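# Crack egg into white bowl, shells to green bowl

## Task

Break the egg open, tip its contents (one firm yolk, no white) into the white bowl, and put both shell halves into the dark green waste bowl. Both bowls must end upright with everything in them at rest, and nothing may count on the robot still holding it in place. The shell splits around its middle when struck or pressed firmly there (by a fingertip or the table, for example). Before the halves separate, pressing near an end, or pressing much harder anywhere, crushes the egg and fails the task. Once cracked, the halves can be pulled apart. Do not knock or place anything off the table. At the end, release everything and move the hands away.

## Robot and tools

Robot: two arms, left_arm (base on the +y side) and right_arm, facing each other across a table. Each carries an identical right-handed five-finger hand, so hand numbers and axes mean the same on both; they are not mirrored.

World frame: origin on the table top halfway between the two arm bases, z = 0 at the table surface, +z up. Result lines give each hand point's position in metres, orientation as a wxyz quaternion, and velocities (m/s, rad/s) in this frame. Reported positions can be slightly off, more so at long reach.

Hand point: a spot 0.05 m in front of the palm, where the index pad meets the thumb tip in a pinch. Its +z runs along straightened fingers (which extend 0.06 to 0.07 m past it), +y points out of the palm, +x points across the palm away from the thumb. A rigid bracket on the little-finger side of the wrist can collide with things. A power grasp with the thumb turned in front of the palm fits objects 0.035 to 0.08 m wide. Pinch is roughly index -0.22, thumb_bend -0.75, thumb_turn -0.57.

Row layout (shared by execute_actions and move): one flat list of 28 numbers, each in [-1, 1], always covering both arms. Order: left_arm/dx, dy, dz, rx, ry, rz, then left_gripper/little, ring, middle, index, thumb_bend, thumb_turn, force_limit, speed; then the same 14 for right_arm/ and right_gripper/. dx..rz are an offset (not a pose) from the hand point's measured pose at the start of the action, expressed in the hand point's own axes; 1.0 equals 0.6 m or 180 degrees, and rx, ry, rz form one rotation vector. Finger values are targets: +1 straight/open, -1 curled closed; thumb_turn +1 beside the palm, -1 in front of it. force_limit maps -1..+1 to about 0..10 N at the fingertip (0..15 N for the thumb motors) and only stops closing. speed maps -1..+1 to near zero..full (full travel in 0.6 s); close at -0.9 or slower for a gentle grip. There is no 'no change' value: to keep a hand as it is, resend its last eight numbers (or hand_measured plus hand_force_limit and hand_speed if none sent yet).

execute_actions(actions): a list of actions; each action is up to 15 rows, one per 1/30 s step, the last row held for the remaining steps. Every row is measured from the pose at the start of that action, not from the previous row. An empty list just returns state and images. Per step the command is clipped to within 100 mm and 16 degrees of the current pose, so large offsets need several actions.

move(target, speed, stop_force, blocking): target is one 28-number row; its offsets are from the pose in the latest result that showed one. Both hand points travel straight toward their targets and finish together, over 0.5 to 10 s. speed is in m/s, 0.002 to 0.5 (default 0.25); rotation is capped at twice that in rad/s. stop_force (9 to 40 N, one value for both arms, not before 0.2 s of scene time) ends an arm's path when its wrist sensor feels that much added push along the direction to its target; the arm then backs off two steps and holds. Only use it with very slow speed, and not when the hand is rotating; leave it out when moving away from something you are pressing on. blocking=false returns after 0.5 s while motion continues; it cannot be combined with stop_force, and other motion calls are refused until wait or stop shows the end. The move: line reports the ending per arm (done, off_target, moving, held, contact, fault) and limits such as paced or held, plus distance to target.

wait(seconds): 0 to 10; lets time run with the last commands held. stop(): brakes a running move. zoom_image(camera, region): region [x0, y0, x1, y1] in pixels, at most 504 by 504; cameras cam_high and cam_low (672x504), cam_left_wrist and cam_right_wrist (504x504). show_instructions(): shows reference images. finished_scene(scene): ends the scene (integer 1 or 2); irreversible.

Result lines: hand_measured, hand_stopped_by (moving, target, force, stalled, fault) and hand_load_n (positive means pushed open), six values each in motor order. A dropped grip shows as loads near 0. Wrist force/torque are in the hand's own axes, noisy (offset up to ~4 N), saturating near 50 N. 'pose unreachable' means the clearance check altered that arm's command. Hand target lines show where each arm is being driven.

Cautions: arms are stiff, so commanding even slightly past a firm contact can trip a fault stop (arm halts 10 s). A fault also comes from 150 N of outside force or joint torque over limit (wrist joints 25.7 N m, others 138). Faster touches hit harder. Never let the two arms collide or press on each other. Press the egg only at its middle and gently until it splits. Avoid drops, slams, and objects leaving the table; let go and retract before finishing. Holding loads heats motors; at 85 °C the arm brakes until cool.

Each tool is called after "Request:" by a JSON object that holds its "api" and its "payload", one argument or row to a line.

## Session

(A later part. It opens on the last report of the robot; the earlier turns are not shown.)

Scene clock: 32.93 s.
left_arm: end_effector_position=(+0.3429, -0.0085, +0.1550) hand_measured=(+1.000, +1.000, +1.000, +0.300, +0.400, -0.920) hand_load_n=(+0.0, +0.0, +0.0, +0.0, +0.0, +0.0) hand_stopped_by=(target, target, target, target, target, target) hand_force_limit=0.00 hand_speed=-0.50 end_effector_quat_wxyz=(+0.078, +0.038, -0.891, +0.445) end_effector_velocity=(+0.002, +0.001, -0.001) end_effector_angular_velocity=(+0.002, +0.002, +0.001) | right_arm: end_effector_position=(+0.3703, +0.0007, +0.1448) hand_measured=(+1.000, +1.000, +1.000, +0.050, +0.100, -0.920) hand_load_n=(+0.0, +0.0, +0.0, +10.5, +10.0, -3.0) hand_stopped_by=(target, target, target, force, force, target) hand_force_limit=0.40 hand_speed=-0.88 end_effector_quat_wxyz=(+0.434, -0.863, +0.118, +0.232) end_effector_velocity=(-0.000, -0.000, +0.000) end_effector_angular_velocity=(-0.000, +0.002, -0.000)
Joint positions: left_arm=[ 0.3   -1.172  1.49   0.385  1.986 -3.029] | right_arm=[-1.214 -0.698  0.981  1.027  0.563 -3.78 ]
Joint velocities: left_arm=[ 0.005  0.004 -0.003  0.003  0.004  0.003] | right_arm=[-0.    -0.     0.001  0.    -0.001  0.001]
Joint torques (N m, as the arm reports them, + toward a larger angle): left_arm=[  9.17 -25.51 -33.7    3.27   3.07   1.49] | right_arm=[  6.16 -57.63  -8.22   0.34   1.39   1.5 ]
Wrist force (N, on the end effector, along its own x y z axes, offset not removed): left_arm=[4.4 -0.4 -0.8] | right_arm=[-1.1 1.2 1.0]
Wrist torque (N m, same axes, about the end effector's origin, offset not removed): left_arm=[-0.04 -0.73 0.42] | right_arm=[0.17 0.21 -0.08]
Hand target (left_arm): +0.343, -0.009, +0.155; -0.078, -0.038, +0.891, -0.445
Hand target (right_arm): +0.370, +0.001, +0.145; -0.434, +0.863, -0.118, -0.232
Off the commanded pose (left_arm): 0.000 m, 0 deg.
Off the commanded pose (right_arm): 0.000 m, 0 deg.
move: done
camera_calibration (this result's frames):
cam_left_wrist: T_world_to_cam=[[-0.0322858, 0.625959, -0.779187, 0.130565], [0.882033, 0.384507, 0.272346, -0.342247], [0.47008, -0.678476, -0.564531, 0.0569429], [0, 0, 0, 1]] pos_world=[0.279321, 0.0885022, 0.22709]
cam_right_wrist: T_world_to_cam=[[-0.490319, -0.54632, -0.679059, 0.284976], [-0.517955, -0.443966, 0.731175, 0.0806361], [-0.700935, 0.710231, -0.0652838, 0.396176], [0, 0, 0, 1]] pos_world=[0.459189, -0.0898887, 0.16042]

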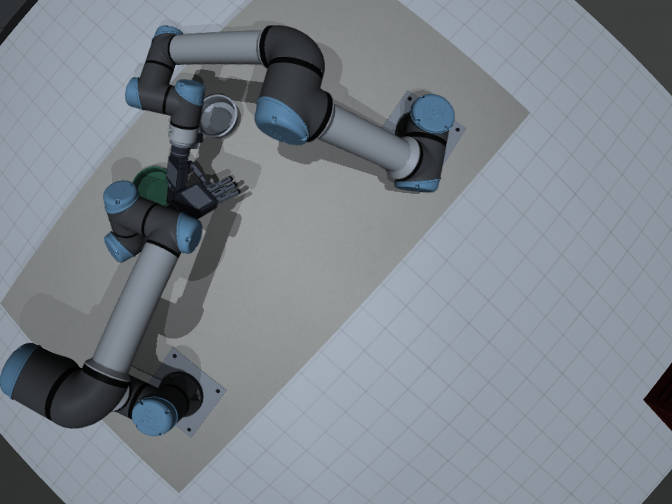

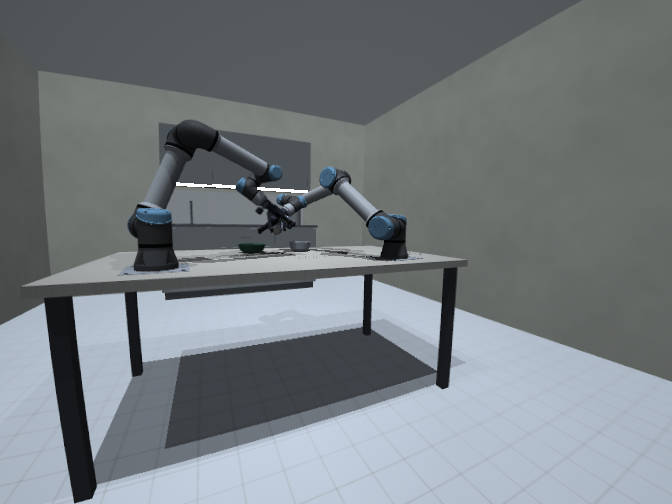

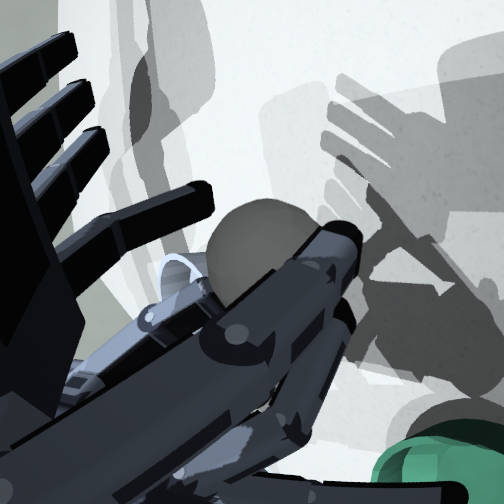

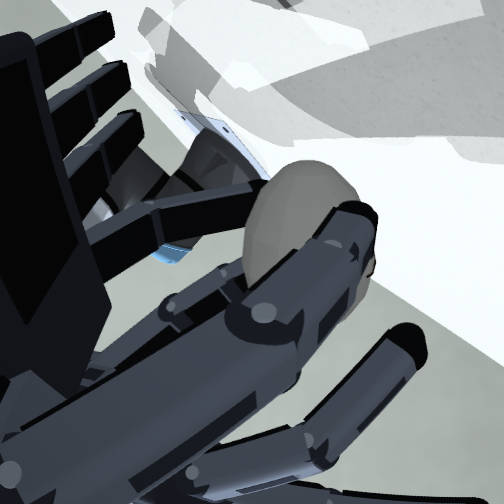

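Request:
{"api": "move", "payload": {
  "target": [-0.006,0.004,0,0,0,0,1,1,1,0.05,0.3,-0.92,-0.5,-0.8,0,0,0,0,0,0,1,1,1,-0.1,0.08,-0.92,0.4,-0.88],
  "speed": 0.02
}}

Request:
{"api": "zoom_image", "payload": {
  "camera": "cam_low",
  "region": [250,195,310,240]
}}

Scene clock: 34.07 s.
left_arm: end_effector_position=(+0.3461, -0.0071, +0.1524) hand_measured=(+1.000, +1.000, +1.000, +0.050, +0.300, -0.920) hand_load_n=(+0.0, +0.0, +0.0, +0.0, +0.0, +0.0) hand_stopped_by=(target, target, target, target, target, target) hand_force_limit=-0.50 hand_speed=-0.80 end_effector_quat_wxyz=(+0.078, +0.038, -0.891, +0.445) end_effector_velocity=(+0.000, -0.001, +0.001) end_effector_angular_velocity=(-0.001, -0.001, +0.000) | right_arm: end_effector_position=(+0.3703, +0.0007, +0.1448) hand_measured=(+1.000, +1.000, +1.000, +0.050, +0.100, -0.920) hand_load_n=(+0.0, +0.0, +0.0, +10.5, +9.5, -3.0) hand_stopped_by=(target, target, target, force, force, target) hand_force_limit=0.40 hand_speed=-0.88 end_effector_quat_wxyz=(+0.434, -0.863, +0.118, +0.232) end_effector_velocity=(+0.001, -0.000, -0.001) end_effector_angular_velocity=(-0.001, +0.000, -0.002)
Joint positions: left_arm=[ 0.307 -1.168  1.49   0.382  1.992 -3.024] | right_arm=[-1.214 -0.698  0.981  1.027  0.563 -3.78 ]
Joint velocities: left_arm=[-0.    -0.    -0.003  0.001 -0.001 -0.   ] | right_arm=[-0.001  0.001  0.    -0.001  0.001  0.001]
Joint torques (N m, as the arm reports them, + toward a larger angle): left_arm=[  7.85 -26.54  -6.77  -2.32   2.89   1.53] | right_arm=[  6.09 -58.34  -8.39   1.49   1.24   1.59]
Wrist force (N, on the end effector, along its own x y z axes, offset not removed): left_arm=[1.4 -1.8 -9.8] | right_arm=[1.2 2.8 2.6]
Wrist torque (N m, same axes, about the end effector's origin, offset not removed): left_arm=[0.36 -0.37 -0.21] | right_arm=[0.41 -0.26 0.06]
Hand target (left_arm): +0.346, -0.007, +0.152; -0.078, -0.038, +0.891, -0.445
Hand target (right_arm): +0.370, +0.001, +0.145; -0.434, +0.863, -0.118, -0.232
Off the commanded pose (left_arm): 0.000 m, 0 deg.
Off the commanded pose (right_arm): 0.000 m, 0 deg.
move: done
camera_calibration (this result's frames):
cam_left_wrist: T_world_to_cam=[[-0.0322844, 0.625964, -0.779183, 0.127815], [0.882028, 0.384512, 0.272355, -0.344954], [0.47009, -0.678469, -0.564531, 0.0549898], [0, 0, 0, 1]] pos_world=[0.282535, 0.0899403, 0.224585]
cam_right_wrist: T_world_to_cam=[[-0.490301, -0.546311, -0.679079, 0.284973], [-0.517975, -0.443976, 0.731155, 0.080653], [-0.700933, 0.710232, -0.0652935, 0.396178], [0, 0, 0, 1]] pos_world=[0.459193, -0.0898866, 0.160417]

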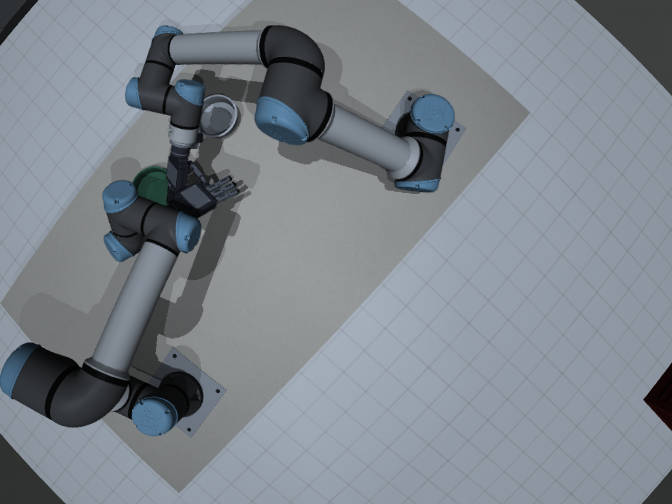

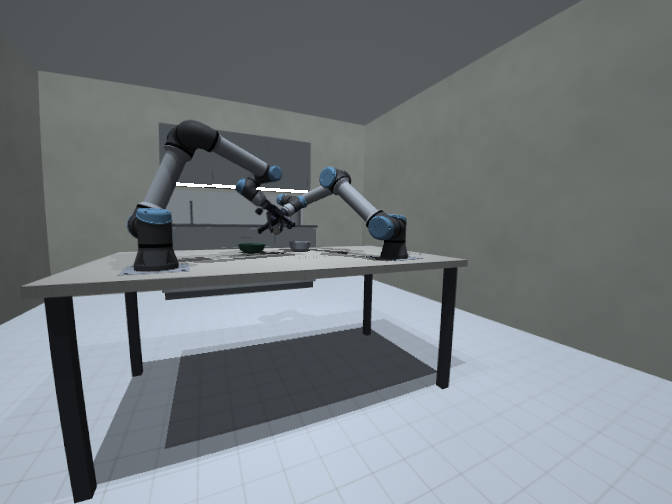

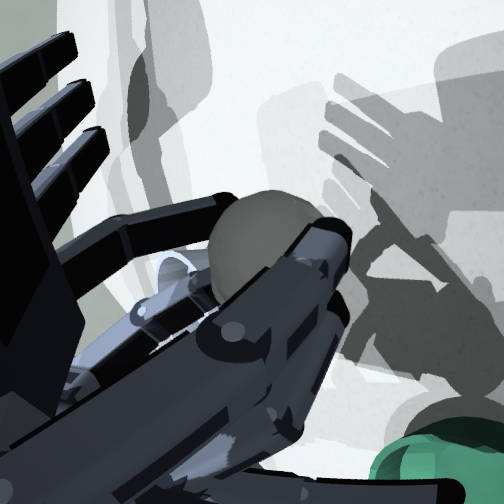

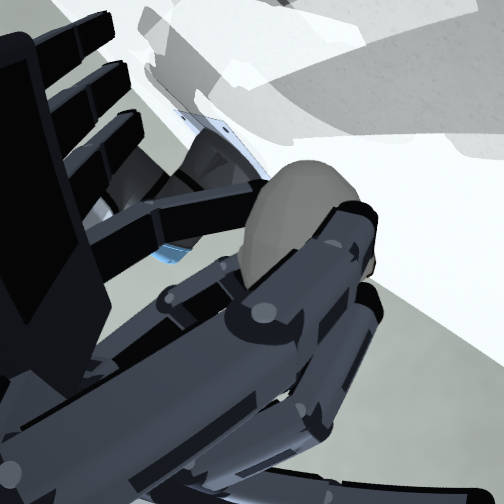

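Region (250, 195, 310, 240) of cam_low's 672x504 image, scaled by 8.400, with more detail than that image has; it fills the top 378 rows of this view, and the rest is white.

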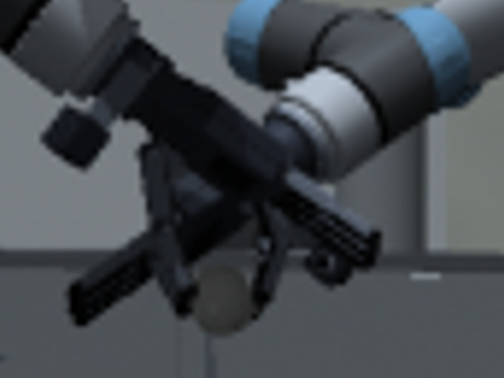

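Looks well placed. Close.

Request:
{"api": "move", "payload": {
  "target": [0,0,0,0,0,0,1,1,1,-0.15,0.1,-0.92,0,-0.9,0,0,0,0,0,0,1,1,1,-0.1,0.08,-0.92,0.4,-0.88]
}}

Scene clock: 34.83 s.
left_arm: end_effector_position=(+0.3461, -0.0071, +0.1524) hand_measured=(+1.000, +1.000, +1.000, +0.014, +0.262, -0.920) hand_load_n=(+0.0, +0.0, +0.0, +7.5, +7.0, -2.0) hand_stopped_by=(target, target, target, force, force, target) hand_force_limit=0.00 hand_speed=-0.90 end_effector_quat_wxyz=(+0.078, +0.038, -0.891, +0.445) end_effector_velocity=(-0.001, +0.000, -0.000) end_effector_angular_velocity=(+0.000, -0.001, -0.001) | right_arm: end_effector_position=(+0.3703, +0.0007, +0.1448) hand_measured=(+1.000, +1.000, +1.000, +0.050, +0.100, -0.920) hand_load_n=(+0.0, +0.0, +0.0, +10.5, +9.5, -3.0) hand_stopped_by=(target, target, target, force, force, target) hand_force_limit=0.40 hand_speed=-0.88 end_effector_quat_wxyz=(+0.434, -0.863, +0.118, +0.232) end_effector_velocity=(+0.000, +0.000, +0.001) end_effector_angular_velocity=(+0.001, -0.002, +0.000)
Joint positions: left_arm=[ 0.307 -1.168  1.49   0.382  1.992 -3.024] | right_arm=[-1.214 -0.698  0.981  1.027  0.563 -3.78 ]
Joint velocities: left_arm=[-0.001 -0.001  0.002 -0.    -0.001  0.   ] | right_arm=[ 0.    -0.001 -0.001 -0.    -0.    -0.   ]
Joint torques (N m, as the arm reports them, + toward a larger angle): left_arm=[  5.07 -28.13  -6.57  -1.86   2.27   1.26] | right_arm=[  5.8  -58.27  -8.36   1.71   1.34   1.6 ]
Wrist force (N, on the end effector, along its own x y z axes, offset not removed): left_arm=[7.7 -0.5 -3.9] | right_arm=[-0.8 0.5 1.9]
Wrist torque (N m, same axes, about the end effector's origin, offset not removed): left_arm=[0.28 -1.07 0.41] | right_arm=[-0.11 0.07 0.03]
Hand target (left_arm): +0.346, -0.007, +0.152; -0.078, -0.038, +0.891, -0.445
Hand target (right_arm): +0.370, +0.001, +0.145; -0.434, +0.863, -0.118, -0.232
Off the commanded pose (left_arm): 0.000 m, 0 deg.
Off the commanded pose (right_arm): 0.000 m, 0 deg.
move: done
camera_calibration (this result's frames):
cam_left_wrist: T_world_to_cam=[[-0.0322808, 0.625959, -0.779187, 0.127811], [0.882029, 0.38451, 0.272354, -0.344958], [0.470088, -0.678474, -0.564527, 0.0549854], [0, 0, 0, 1]] pos_world=[0.282541, 0.0899412, 0.22458]
cam_right_wrist: T_world_to_cam=[[-0.490301, -0.546311, -0.679079, 0.284973], [-0.517974, -0.443976, 0.731155, 0.0806529], [-0.700933, 0.710232, -0.0652933, 0.396178], [0, 0, 0, 1]] pos_world=[0.459193, -0.0898866, 0.160418]

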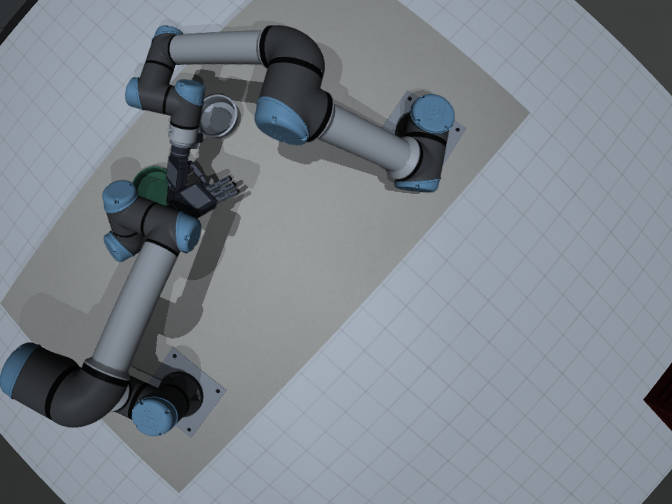

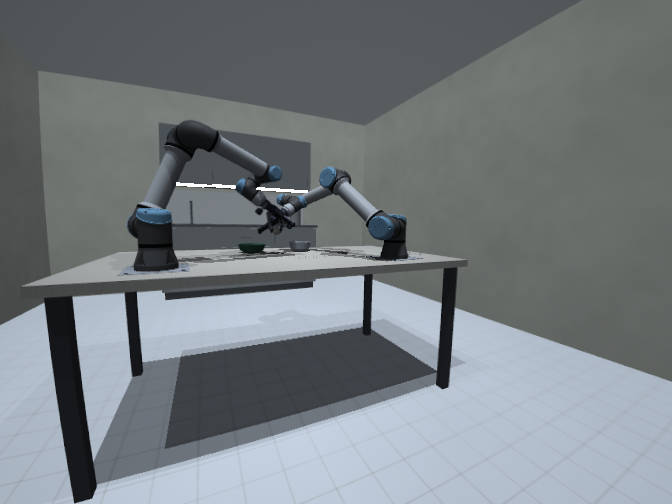

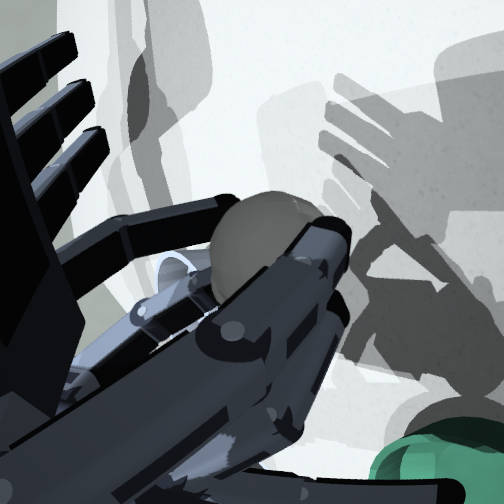

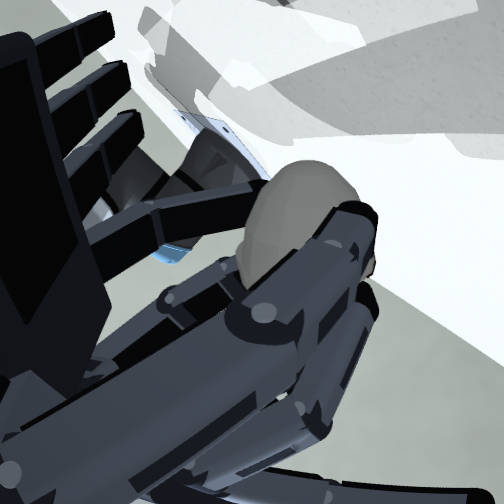

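Request:
{"api": "move", "payload": {
  "target": [0.019,-0.0055,-0.004,0,0,0,1,1,1,-0.15,0.1,-0.92,0,-0.9,0,0,0,0,0,0,1,1,1,-0.1,0.08,-0.92,0.4,-0.88],
  "speed": 0.01
}}

Scene clock: 36.37 s.
left_arm: end_effector_position=(+0.3358, -0.0071, +0.1583) hand_measured=(+1.000, +1.000, +1.000, +0.014, +0.262, -0.920) hand_load_n=(+0.0, +0.0, +0.0, +7.5, +7.0, -2.0) hand_stopped_by=(target, target, target, force, force, target) hand_force_limit=0.00 hand_speed=-0.90 end_effector_quat_wxyz=(+0.078, +0.038, -0.891, +0.445) end_effector_velocity=(-0.003, -0.000, +0.000) end_effector_angular_velocity=(+0.001, +0.001, -0.002) | right_arm: end_effector_position=(+0.3703, +0.0007, +0.1448) hand_measured=(+1.000, +1.000, +1.000, +0.050, +0.100, -0.920) hand_load_n=(+0.0, +0.0, +0.0, +10.5, +9.5, -3.0) hand_stopped_by=(target, target, target, force, force, target) hand_force_limit=0.40 hand_speed=-0.88 end_effector_quat_wxyz=(+0.434, -0.863, +0.118, +0.232) end_effector_velocity=(+0.001, -0.000, +0.001) end_effector_angular_velocity=(+0.000, -0.001, -0.002)
Joint positions: left_arm=[ 0.287 -1.188  1.503  0.384  1.976 -3.038] | right_arm=[-1.214 -0.698  0.981  1.027  0.563 -3.78 ]
Joint velocities: left_arm=[-0.005 -0.003  0.003 -0.    -0.002 -0.003] | right_arm=[-0.002 -0.001 -0.001  0.     0.    -0.   ]
Joint torques (N m, as the arm reports them, + toward a larger angle): left_arm=[ -5.17 -41.12  -8.11   3.28  -1.58  -1.68] | right_arm=[  5.81 -58.73  -8.51   1.72   1.27   1.57]
Wrist force (N, on the end effector, along its own x y z axes, offset not removed): left_arm=[3.5 -3.6 -0.9] | right_arm=[0.5 0.0 0.1]
Wrist torque (N m, same axes, about the end effector's origin, offset not removed): left_arm=[-0.38 -0.63 0.04] | right_arm=[0.09 0.01 0.13]
Hand target (left_arm): +0.336, -0.007, +0.158; -0.078, -0.038, +0.891, -0.445
Hand target (right_arm): +0.370, +0.001, +0.145; -0.434, +0.863, -0.118, -0.232
Off the commanded pose (left_arm): 0.000 m, 0 deg.
Off the commanded pose (right_arm): 0.000 m, 0 deg.
move: done
camera_calibration (this result's frames):
cam_left_wrist: T_world_to_cam=[[-0.0322967, 0.625965, -0.779182, 0.132084], [0.882045, 0.384493, 0.272327, -0.337454], [0.470057, -0.678478, -0.564548, 0.0631057], [0, 0, 0, 1]] pos_world=[0.272252, 0.0898844, 0.230441]
cam_right_wrist: T_world_to_cam=[[-0.490301, -0.546311, -0.679079, 0.284973], [-0.517974, -0.443976, 0.731155, 0.0806529], [-0.700933, 0.710232, -0.0652933, 0.396178], [0, 0, 0, 1]] pos_world=[0.459193, -0.0898867, 0.160417]

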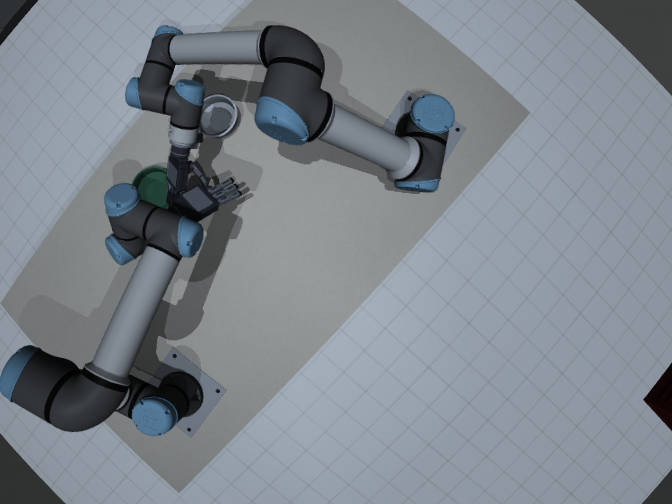

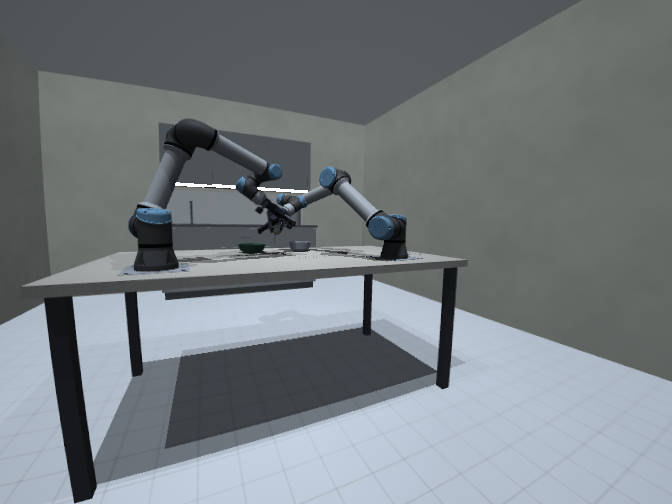

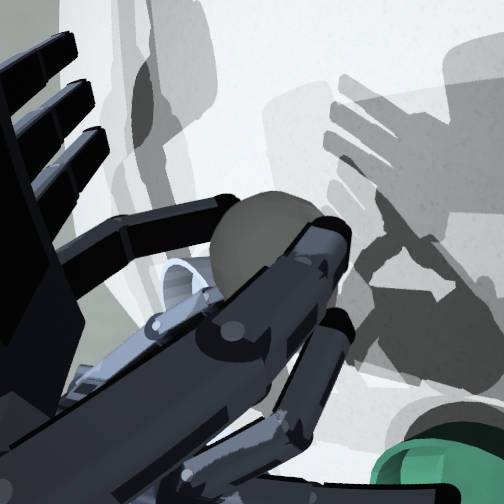

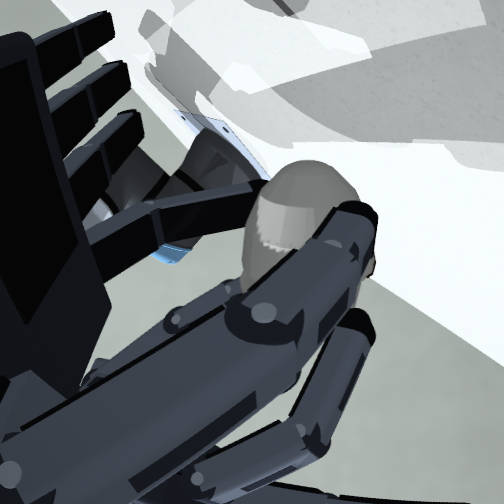

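Request:
{"api": "move", "payload": {
  "target": [0.12,-0.035,-0.026,0,0,0,1,1,1,-0.15,0.1,-0.92,0,-0.9,0,0,0,0,0,0,1,1,1,-0.1,0.08,-0.92,0.4,-0.88],
  "speed": 0.04
}}

Request:
{"api": "zoom_image", "payload": {
  "camera": "cam_low",
  "region": [230,185,330,260]
}}

Scene clock: 38.80 s.
left_arm: end_effector_position=(+0.2695, -0.0072, +0.1964) hand_measured=(+1.000, +1.000, +1.000, +0.014, +0.262, -0.920) hand_load_n=(+0.0, +0.0, +0.0, +7.5, +7.0, -2.0) hand_stopped_by=(target, target, target, force, force, target) hand_force_limit=0.00 hand_speed=-0.90 end_effector_quat_wxyz=(+0.078, +0.038, -0.891, +0.445) end_effector_velocity=(-0.002, +0.000, +0.001) end_effector_angular_velocity=(+0.001, +0.000, +0.002) | right_arm: end_effector_position=(+0.3703, +0.0007, +0.1448) hand_measured=(+1.000, +1.000, +1.000, +0.050, +0.100, -0.920) hand_load_n=(+0.0, +0.0, +0.0, +10.5, +9.5, -3.0) hand_stopped_by=(target, target, target, force, force, target) hand_force_limit=0.40 hand_speed=-0.88 end_effector_quat_wxyz=(+0.434, -0.863, +0.118, +0.232) end_effector_velocity=(+0.001, -0.000, +0.001) end_effector_angular_velocity=(+0.002, -0.004, -0.000)
Joint positions: left_arm=[ 0.146 -1.308  1.559  0.415  1.867 -3.133] | right_arm=[-1.214 -0.698  0.981  1.027  0.563 -3.78 ]
Joint velocities: left_arm=[-0.004 -0.003  0.002  0.001 -0.005 -0.004] | right_arm=[-0.001 -0.002  0.    -0.002 -0.    -0.001]
Joint torques (N m, as the arm reports them, + toward a larger angle): left_arm=[ -8.26 -35.47  -7.41   3.1   -1.81  -1.58] | right_arm=[  5.89 -58.41  -8.35   1.77   1.24   1.56]
Wrist force (N, on the end effector, along its own x y z axes, offset not removed): left_arm=[3.3 -0.1 -3.1] | right_arm=[-1.4 1.8 0.8]
Wrist torque (N m, same axes, about the end effector's origin, offset not removed): left_arm=[0.34 -0.49 0.29] | right_arm=[0.14 0.33 -0.10]
Hand target (left_arm): +0.269, -0.007, +0.197; -0.078, -0.038, +0.891, -0.445
Hand target (right_arm): +0.370, +0.001, +0.145; -0.434, +0.863, -0.118, -0.232
Off the commanded pose (left_arm): 0.000 m, 0 deg.
Off the commanded pose (right_arm): 0.000 m, 0 deg.
move: done
camera_calibration (this result's frames):
cam_left_wrist: T_world_to_cam=[[-0.0324244, 0.625995, -0.779153, 0.159743], [0.882119, 0.38444, 0.272161, -0.28932], [0.469909, -0.678481, -0.564667, 0.115792], [0, 0, 0, 1]] pos_world=[0.205982, 0.089791, 0.26859]
cam_right_wrist: T_world_to_cam=[[-0.490301, -0.546311, -0.679079, 0.284973], [-0.517974, -0.443976, 0.731155, 0.0806529], [-0.700933, 0.710232, -0.0652933, 0.396178], [0, 0, 0, 1]] pos_world=[0.459193, -0.0898866, 0.160417]

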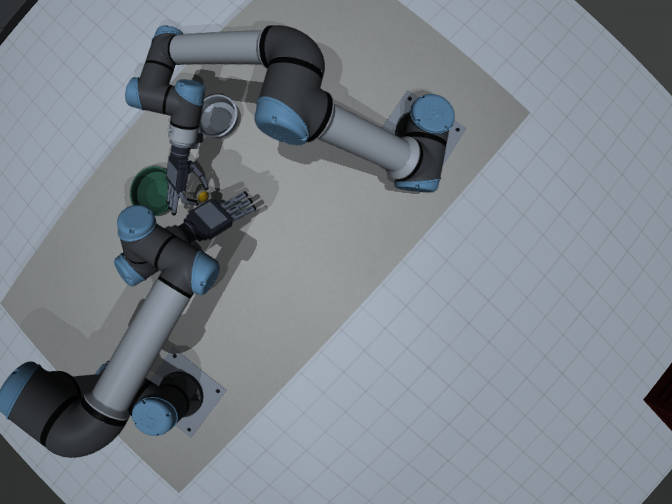

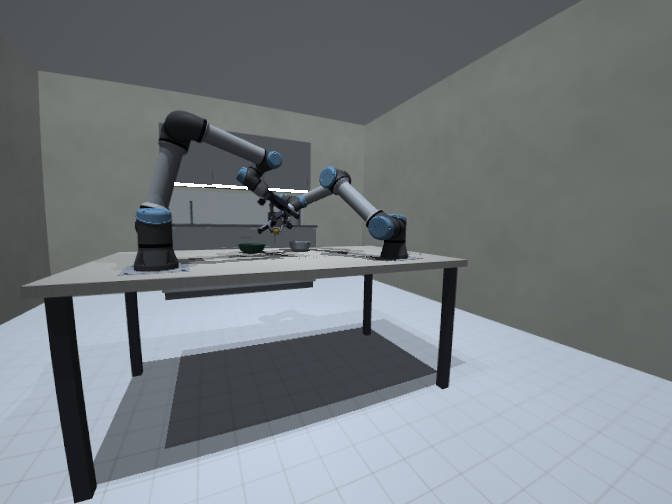

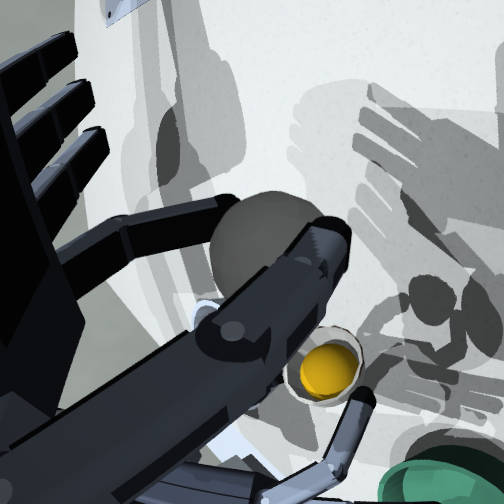

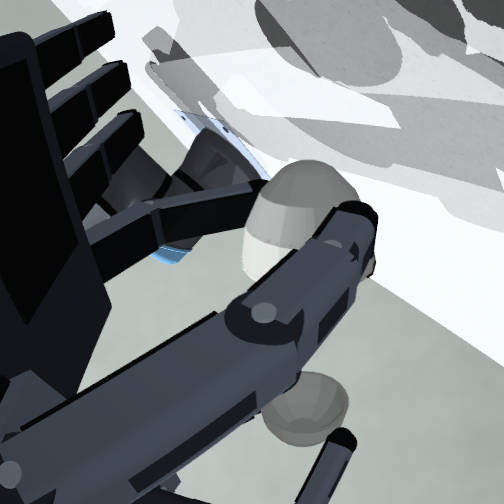

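Region (230, 185, 330, 260) of cam_low's 672x504 image, scaled by 5.040, with more detail than that image has; it fills the top 378 rows of this view, and the rest is white.

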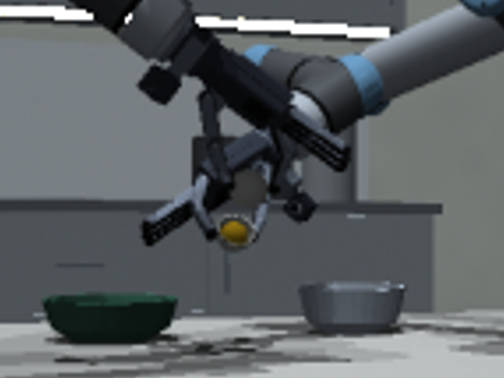

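Request:
{"api": "move", "payload": {
  "target": [0,0,0,0,0,0,1,1,1,-0.15,0.1,-0.92,0,-0.9,0.288,0.063,-0.365,0,0,0,1,1,1,-0.1,0.08,-0.92,0.4,-0.88],
  "speed": 0.1
}}

Request:
{"api": "zoom_image", "payload": {
  "camera": "cam_low",
  "region": [230,185,330,260]
}}

Request:
{"api": "zoom_image", "payload": {
  "camera": "cam_high",
  "region": [120,60,280,220]
}}

Scene clock: 42.47 s.
left_arm: end_effector_position=(+0.2695, -0.0072, +0.1964) hand_measured=(+1.000, +1.000, +1.000, +0.014, +0.262, -0.920) hand_load_n=(+0.0, +0.0, +0.0, +7.5, +7.0, -2.0) hand_stopped_by=(target, target, target, force, force, target) hand_force_limit=0.00 hand_speed=-0.90 end_effector_quat_wxyz=(+0.078, +0.038, -0.891, +0.445) end_effector_velocity=(-0.000, -0.000, +0.000) end_effector_angular_velocity=(-0.001, +0.000, -0.001) | right_arm: end_effector_position=(+0.5693, -0.1982, +0.1445) hand_measured=(+1.000, +1.000, +1.000, +0.050, +0.100, -0.920) hand_load_n=(+0.0, +0.0, +0.0, +10.5, +9.5, -3.0) hand_stopped_by=(target, target, target, force, force, target) hand_force_limit=0.40 hand_speed=-0.88 end_effector_quat_wxyz=(+0.434, -0.863, +0.118, +0.231) end_effector_velocity=(+0.002, -0.002, +0.001) end_effector_angular_velocity=(+0.001, +0.000, +0.001)
Joint positions: left_arm=[ 0.146 -1.308  1.559  0.415  1.867 -3.133] | right_arm=[-1.607 -0.416  0.595  1.754  0.586 -4.512]
Joint velocities: left_arm=[-0.001 -0.    -0.    -0.001  0.001  0.   ] | right_arm=[-0.003  0.006 -0.013  0.013  0.001 -0.007]
Joint torques (N m, as the arm reports them, + toward a larger angle): left_arm=[  7.49 -21.47 -33.53  -2.49   2.78   1.6 ] | right_arm=[ -5.5  -44.03 -25.93   5.44   1.31  -1.54]
Wrist force (N, on the end effector, along its own x y z axes, offset not removed): left_arm=[1.5 -2.9 -5.0] | right_arm=[0.5 0.8 0.9]
Wrist torque (N m, same axes, about the end effector's origin, offset not removed): left_arm=[-0.28 -0.10 -0.22] | right_arm=[0.16 0.02 0.02]
Hand target (left_arm): +0.269, -0.007, +0.196; -0.078, -0.038, +0.891, -0.445
Hand target (right_arm): +0.570, -0.198, +0.145; -0.433, +0.863, -0.118, -0.232
Off the commanded pose (left_arm): 0.000 m, 0 deg.
Off the commanded pose (right_arm): 0.000 m, 0 deg.
move: done
camera_calibration (this result's frames):
cam_left_wrist: T_world_to_cam=[[-0.0324244, 0.625994, -0.779153, 0.159743], [0.882119, 0.38444, 0.272161, -0.28932], [0.469909, -0.678481, -0.564667, 0.115793], [0, 0, 0, 1]] pos_world=[0.205982, 0.089791, 0.26859]
cam_right_wrist: T_world_to_cam=[[-0.490182, -0.546564, -0.678961, 0.273549], [-0.518851, -0.442944, 0.73116, 0.0963393], [-0.700368, 0.710681, -0.0664619, 0.676805], [0, 0, 0, 1]] pos_world=[0.658087, -0.288807, 0.160272]

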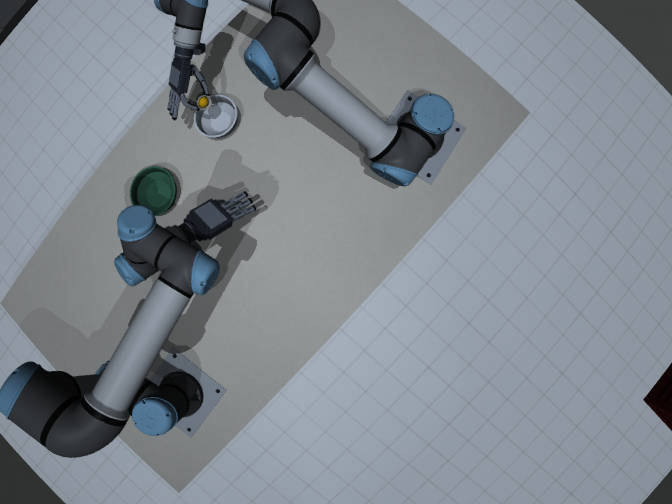

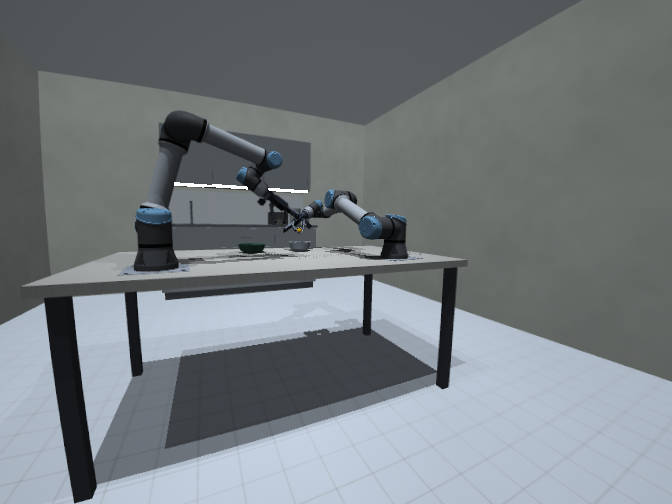

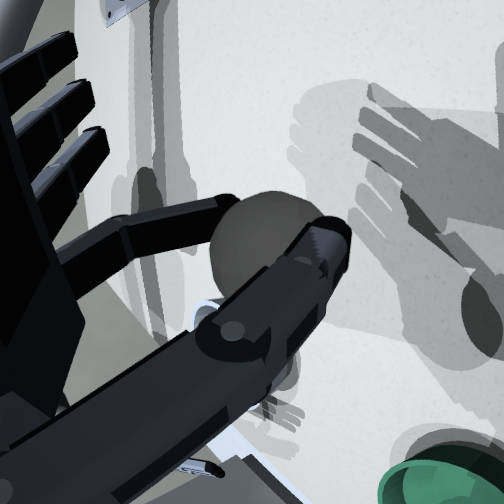

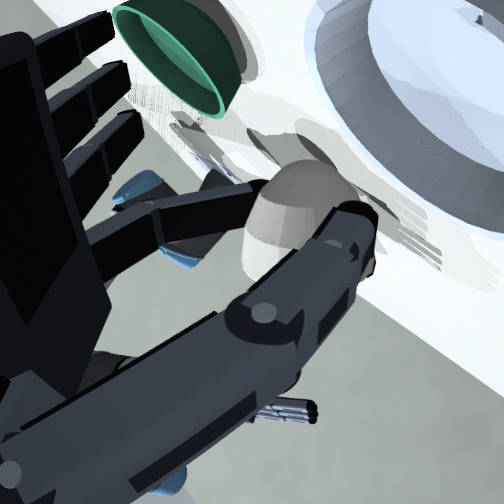

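Region (230, 185, 330, 260) of cam_low's 672x504 image, scaled by 5.040, with more detail than that image has; it fills the top 378 rows of this view, and the rest is white.

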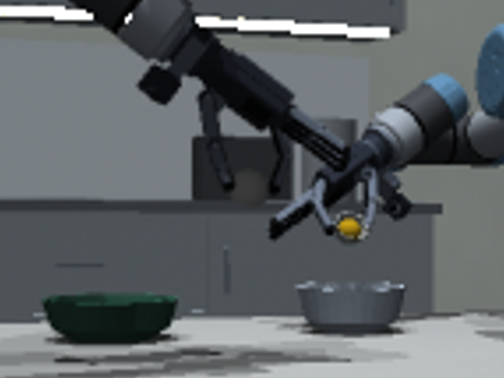

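Region (120, 60, 280, 220) of cam_high's 672x504 image, scaled by 3.150, with more detail than that image has.

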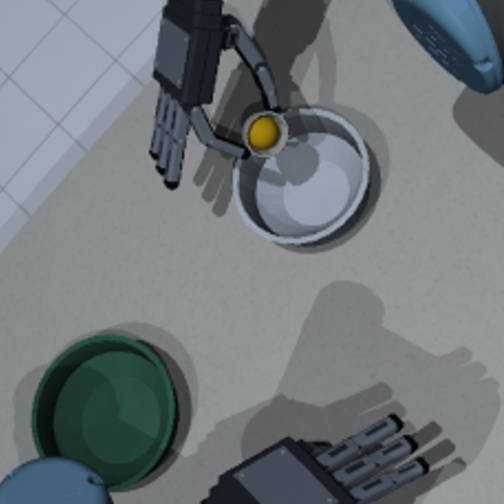

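Request:
{"api": "move", "payload": {
  "target": [0,0,0,0,0,0,1,1,1,-0.15,0.1,-0.92,0,-0.9,0.006,0.035,0.027,0,0,0,1,1,1,-0.1,0.08,-0.92,0.4,-0.88],
  "speed": 0.05
}}

Request:
{"api": "move", "payload": {
  "target": [0,0,0,0,0,0,1,1,1,-0.15,0.1,-0.92,0,-0.9,0,0,0,0,0.15,-0.2,1,1,1,-0.1,0.08,-0.92,0.4,-0.88],
  "speed": 0.15
}}

Request:
{"api": "zoom_image", "payload": {
  "camera": "cam_high",
  "region": [120,60,280,220]
}}

Scene clock: 43.70 s.
left_arm: end_effector_position=(+0.2695, -0.0072, +0.1964) hand_measured=(+1.000, +1.000, +1.000, +0.014, +0.262, -0.920) hand_load_n=(+0.0, +0.0, +0.0, +7.5, +7.0, -2.0) hand_stopped_by=(target, target, target, force, force, target) hand_force_limit=0.00 hand_speed=-0.90 end_effector_quat_wxyz=(+0.078, +0.038, -0.891, +0.445) end_effector_velocity=(+0.001, +0.000, -0.000) end_effector_angular_velocity=(-0.000, -0.001, +0.000) | right_arm: end_effector_position=(+0.5592, -0.1977, +0.1201) hand_measured=(+1.000, +1.000, +1.000, +0.050, +0.100, -0.920) hand_load_n=(+0.0, +0.0, +0.0, +10.5, +9.5, -3.0) hand_stopped_by=(target, target, target, force, force, target) hand_force_limit=0.40 hand_speed=-0.88 end_effector_quat_wxyz=(+0.433, -0.863, +0.118, +0.232) end_effector_velocity=(-0.001, -0.000, -0.002) end_effector_angular_velocity=(+0.001, -0.000, -0.003)
Joint positions: left_arm=[ 0.146 -1.308  1.559  0.415  1.867 -3.133] | right_arm=[-1.604 -0.432  0.689  1.672  0.585 -4.508]
Joint velocities: left_arm=[ 0.001 -0.     0.001 -0.    -0.     0.001] | right_arm=[-0.001 -0.003  0.012 -0.011 -0.002  0.002]
Joint torques (N m, as the arm reports them, + toward a larger angle): left_arm=[  7.03 -21.46 -33.31  -2.52   2.68   1.51] | right_arm=[  7.43 -63.36  -6.33   0.87  -4.46   1.56]
Wrist force (N, on the end effector, along its own x y z axes, offset not removed): left_arm=[-2.1 1.5 0.7] | right_arm=[-2.6 2.1 0.4]
Wrist torque (N m, same axes, about the end effector's origin, offset not removed): left_arm=[0.37 0.33 0.17] | right_arm=[0.42 0.27 -0.18]
Hand target (left_arm): +0.269, -0.007, +0.196; -0.078, -0.038, +0.891, -0.445
Hand target (right_arm): +0.559, -0.198, +0.120; -0.434, +0.863, -0.118, -0.231
Off the commanded pose (left_arm): 0.000 m, 0 deg.
Off the commanded pose (right_arm): 0.000 m, 0 deg.
move: done
camera_calibration (this result's frames):
cam_left_wrist: T_world_to_cam=[[-0.0324244, 0.625994, -0.779153, 0.159743], [0.882119, 0.38444, 0.272161, -0.28932], [0.469909, -0.678481, -0.564667, 0.115792], [0, 0, 0, 1]] pos_world=[0.205982, 0.089791, 0.26859]
cam_right_wrist: T_world_to_cam=[[-0.490168, -0.546642, -0.678909, 0.252254], [-0.518735, -0.442994, 0.731212, 0.109086], [-0.700463, 0.710591, -0.0664208, 0.667846], [0, 0, 0, 1]] pos_world=[0.648035, -0.288348, 0.135851]

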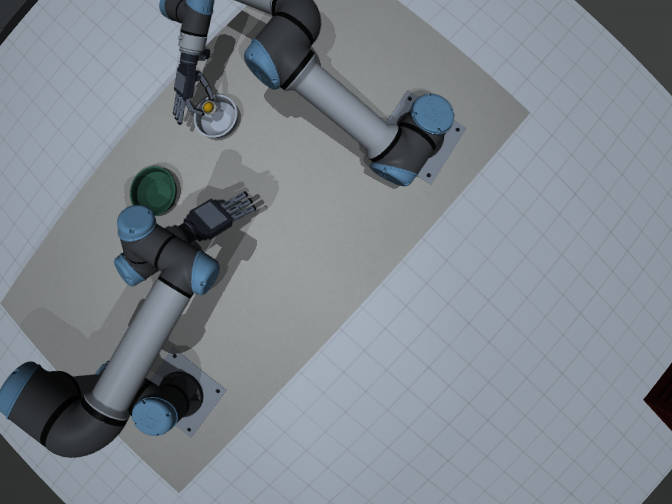

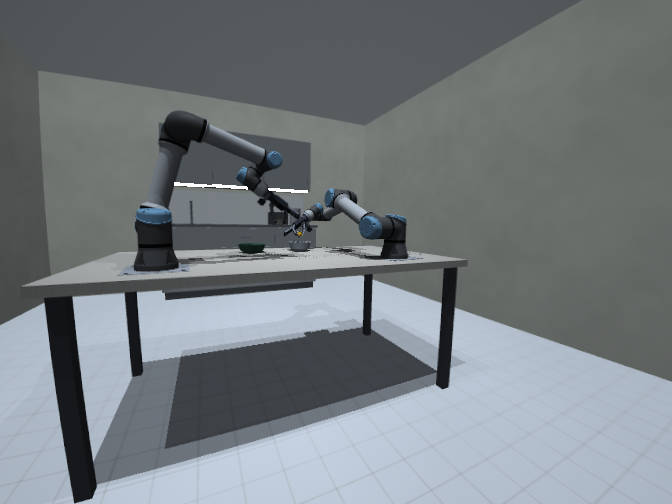

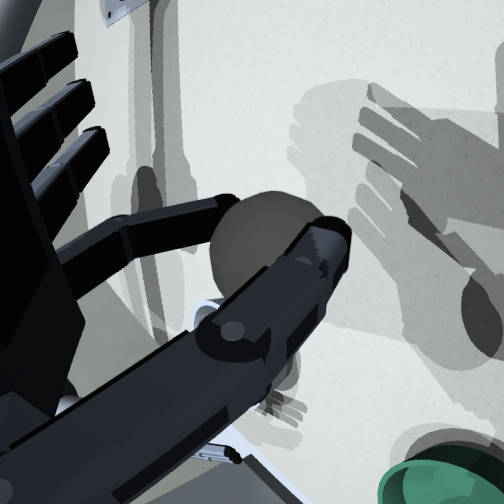

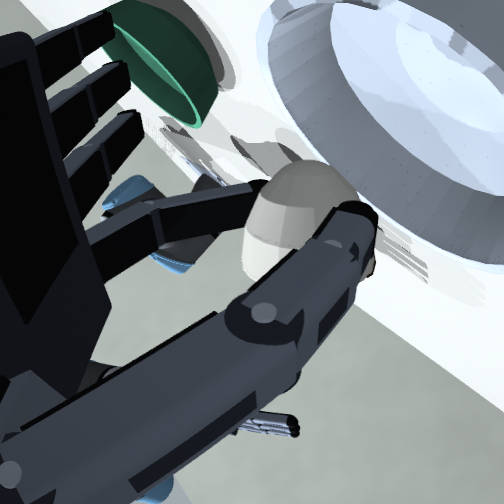

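Scene clock: 46.77 s.
left_arm: end_effector_position=(+0.2695, -0.0072, +0.1964) hand_measured=(+1.000, +1.000, +1.000, +0.014, +0.262, -0.920) hand_load_n=(+0.0, +0.0, +0.0, +7.5, +7.0, -2.0) hand_stopped_by=(target, target, target, force, force, target) hand_force_limit=0.00 hand_speed=-0.90 end_effector_quat_wxyz=(+0.078, +0.038, -0.891, +0.445) end_effector_velocity=(+0.001, -0.001, +0.001) end_effector_angular_velocity=(-0.003, -0.000, +0.002) | right_arm: end_effector_position=(+0.5594, -0.1977, +0.1204) hand_measured=(+1.000, +1.000, +1.000, +0.050, +0.100, -0.920) hand_load_n=(+0.0, +0.0, +0.0, +10.5, +9.5, -2.5) hand_stopped_by=(target, target, target, force, force, target) hand_force_limit=0.40 hand_speed=-0.88 end_effector_quat_wxyz=(-0.444, +0.887, +0.056, +0.116) end_effector_velocity=(+0.001, -0.001, +0.000) end_effector_angular_velocity=(+0.002, -0.018, -0.004)
Joint positions: left_arm=[ 0.146 -1.308  1.559  0.415  1.867 -3.133] | right_arm=[-1.568 -0.928  1.291  0.753  0.7   -4.46 ]
Joint velocities: left_arm=[ 0.001 -0.001 -0.001 -0.001 -0.    -0.001] | right_arm=[-0.001 -0.012  0.016 -0.027  0.002  0.005]
Joint torques (N m, as the arm reports them, + toward a larger angle): left_arm=[  6.79 -21.61 -33.54  -2.64   2.68   1.58] | right_arm=[  6.92 -51.87  -8.58  -0.49   1.7    1.49]
Wrist force (N, on the end effector, along its own x y z axes, offset not removed): left_arm=[3.5 -3.1 -0.9] | right_arm=[1.5 0.3 4.3]
Wrist torque (N m, same axes, about the end effector's origin, offset not removed): left_arm=[-0.40 -0.56 0.07] | right_arm=[-0.36 -0.31 0.08]
Hand target (left_arm): +0.269, -0.007, +0.196; -0.078, -0.038, +0.891, -0.445
Hand target (right_arm): +0.559, -0.198, +0.120; -0.444, +0.887, +0.056, +0.117
Off the commanded pose (left_arm): 0.000 m, 0 deg.
Off the commanded pose (right_arm): 0.000 m, 0 deg.
move: done
camera_calibration (this result's frames):
cam_left_wrist: T_world_to_cam=[[-0.0324243, 0.625994, -0.779153, 0.159743], [0.882119, 0.38444, 0.272161, -0.28932], [0.469909, -0.678481, -0.564667, 0.115792], [0, 0, 0, 1]] pos_world=[0.205982, 0.0897909, 0.26859]
cam_right_wrist: T_world_to_cam=[[0.130507, -0.549782, -0.82505, -0.0776678], [-0.884447, -0.440602, 0.153699, 0.383594], [-0.44802, 0.709654, -0.543755, 0.584031], [0, 0, 0, 1]] pos_world=[0.611062, -0.288147, 0.194532]

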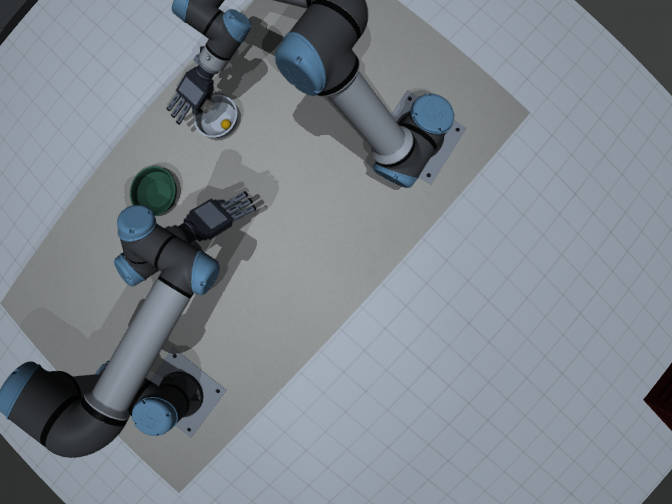

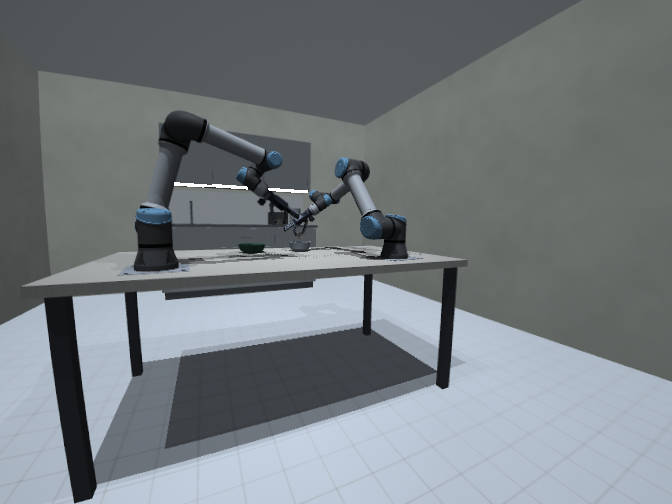

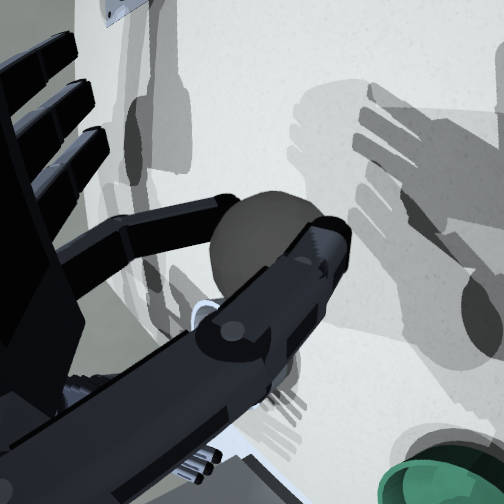

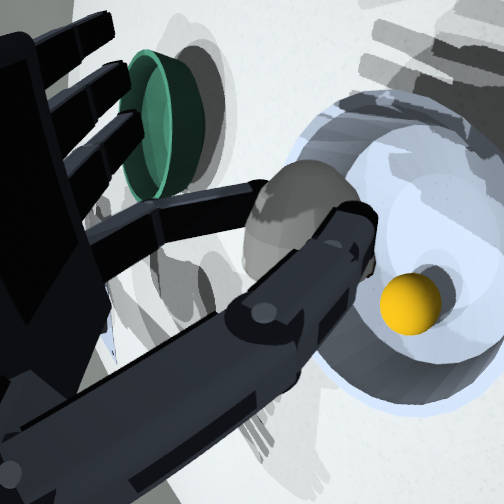

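Region (120, 60, 280, 220) of cam_high's 672x504 image, scaled by 3.150, with more detail than that image has.

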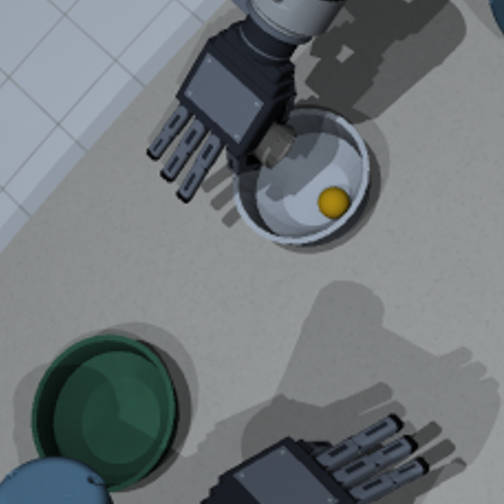

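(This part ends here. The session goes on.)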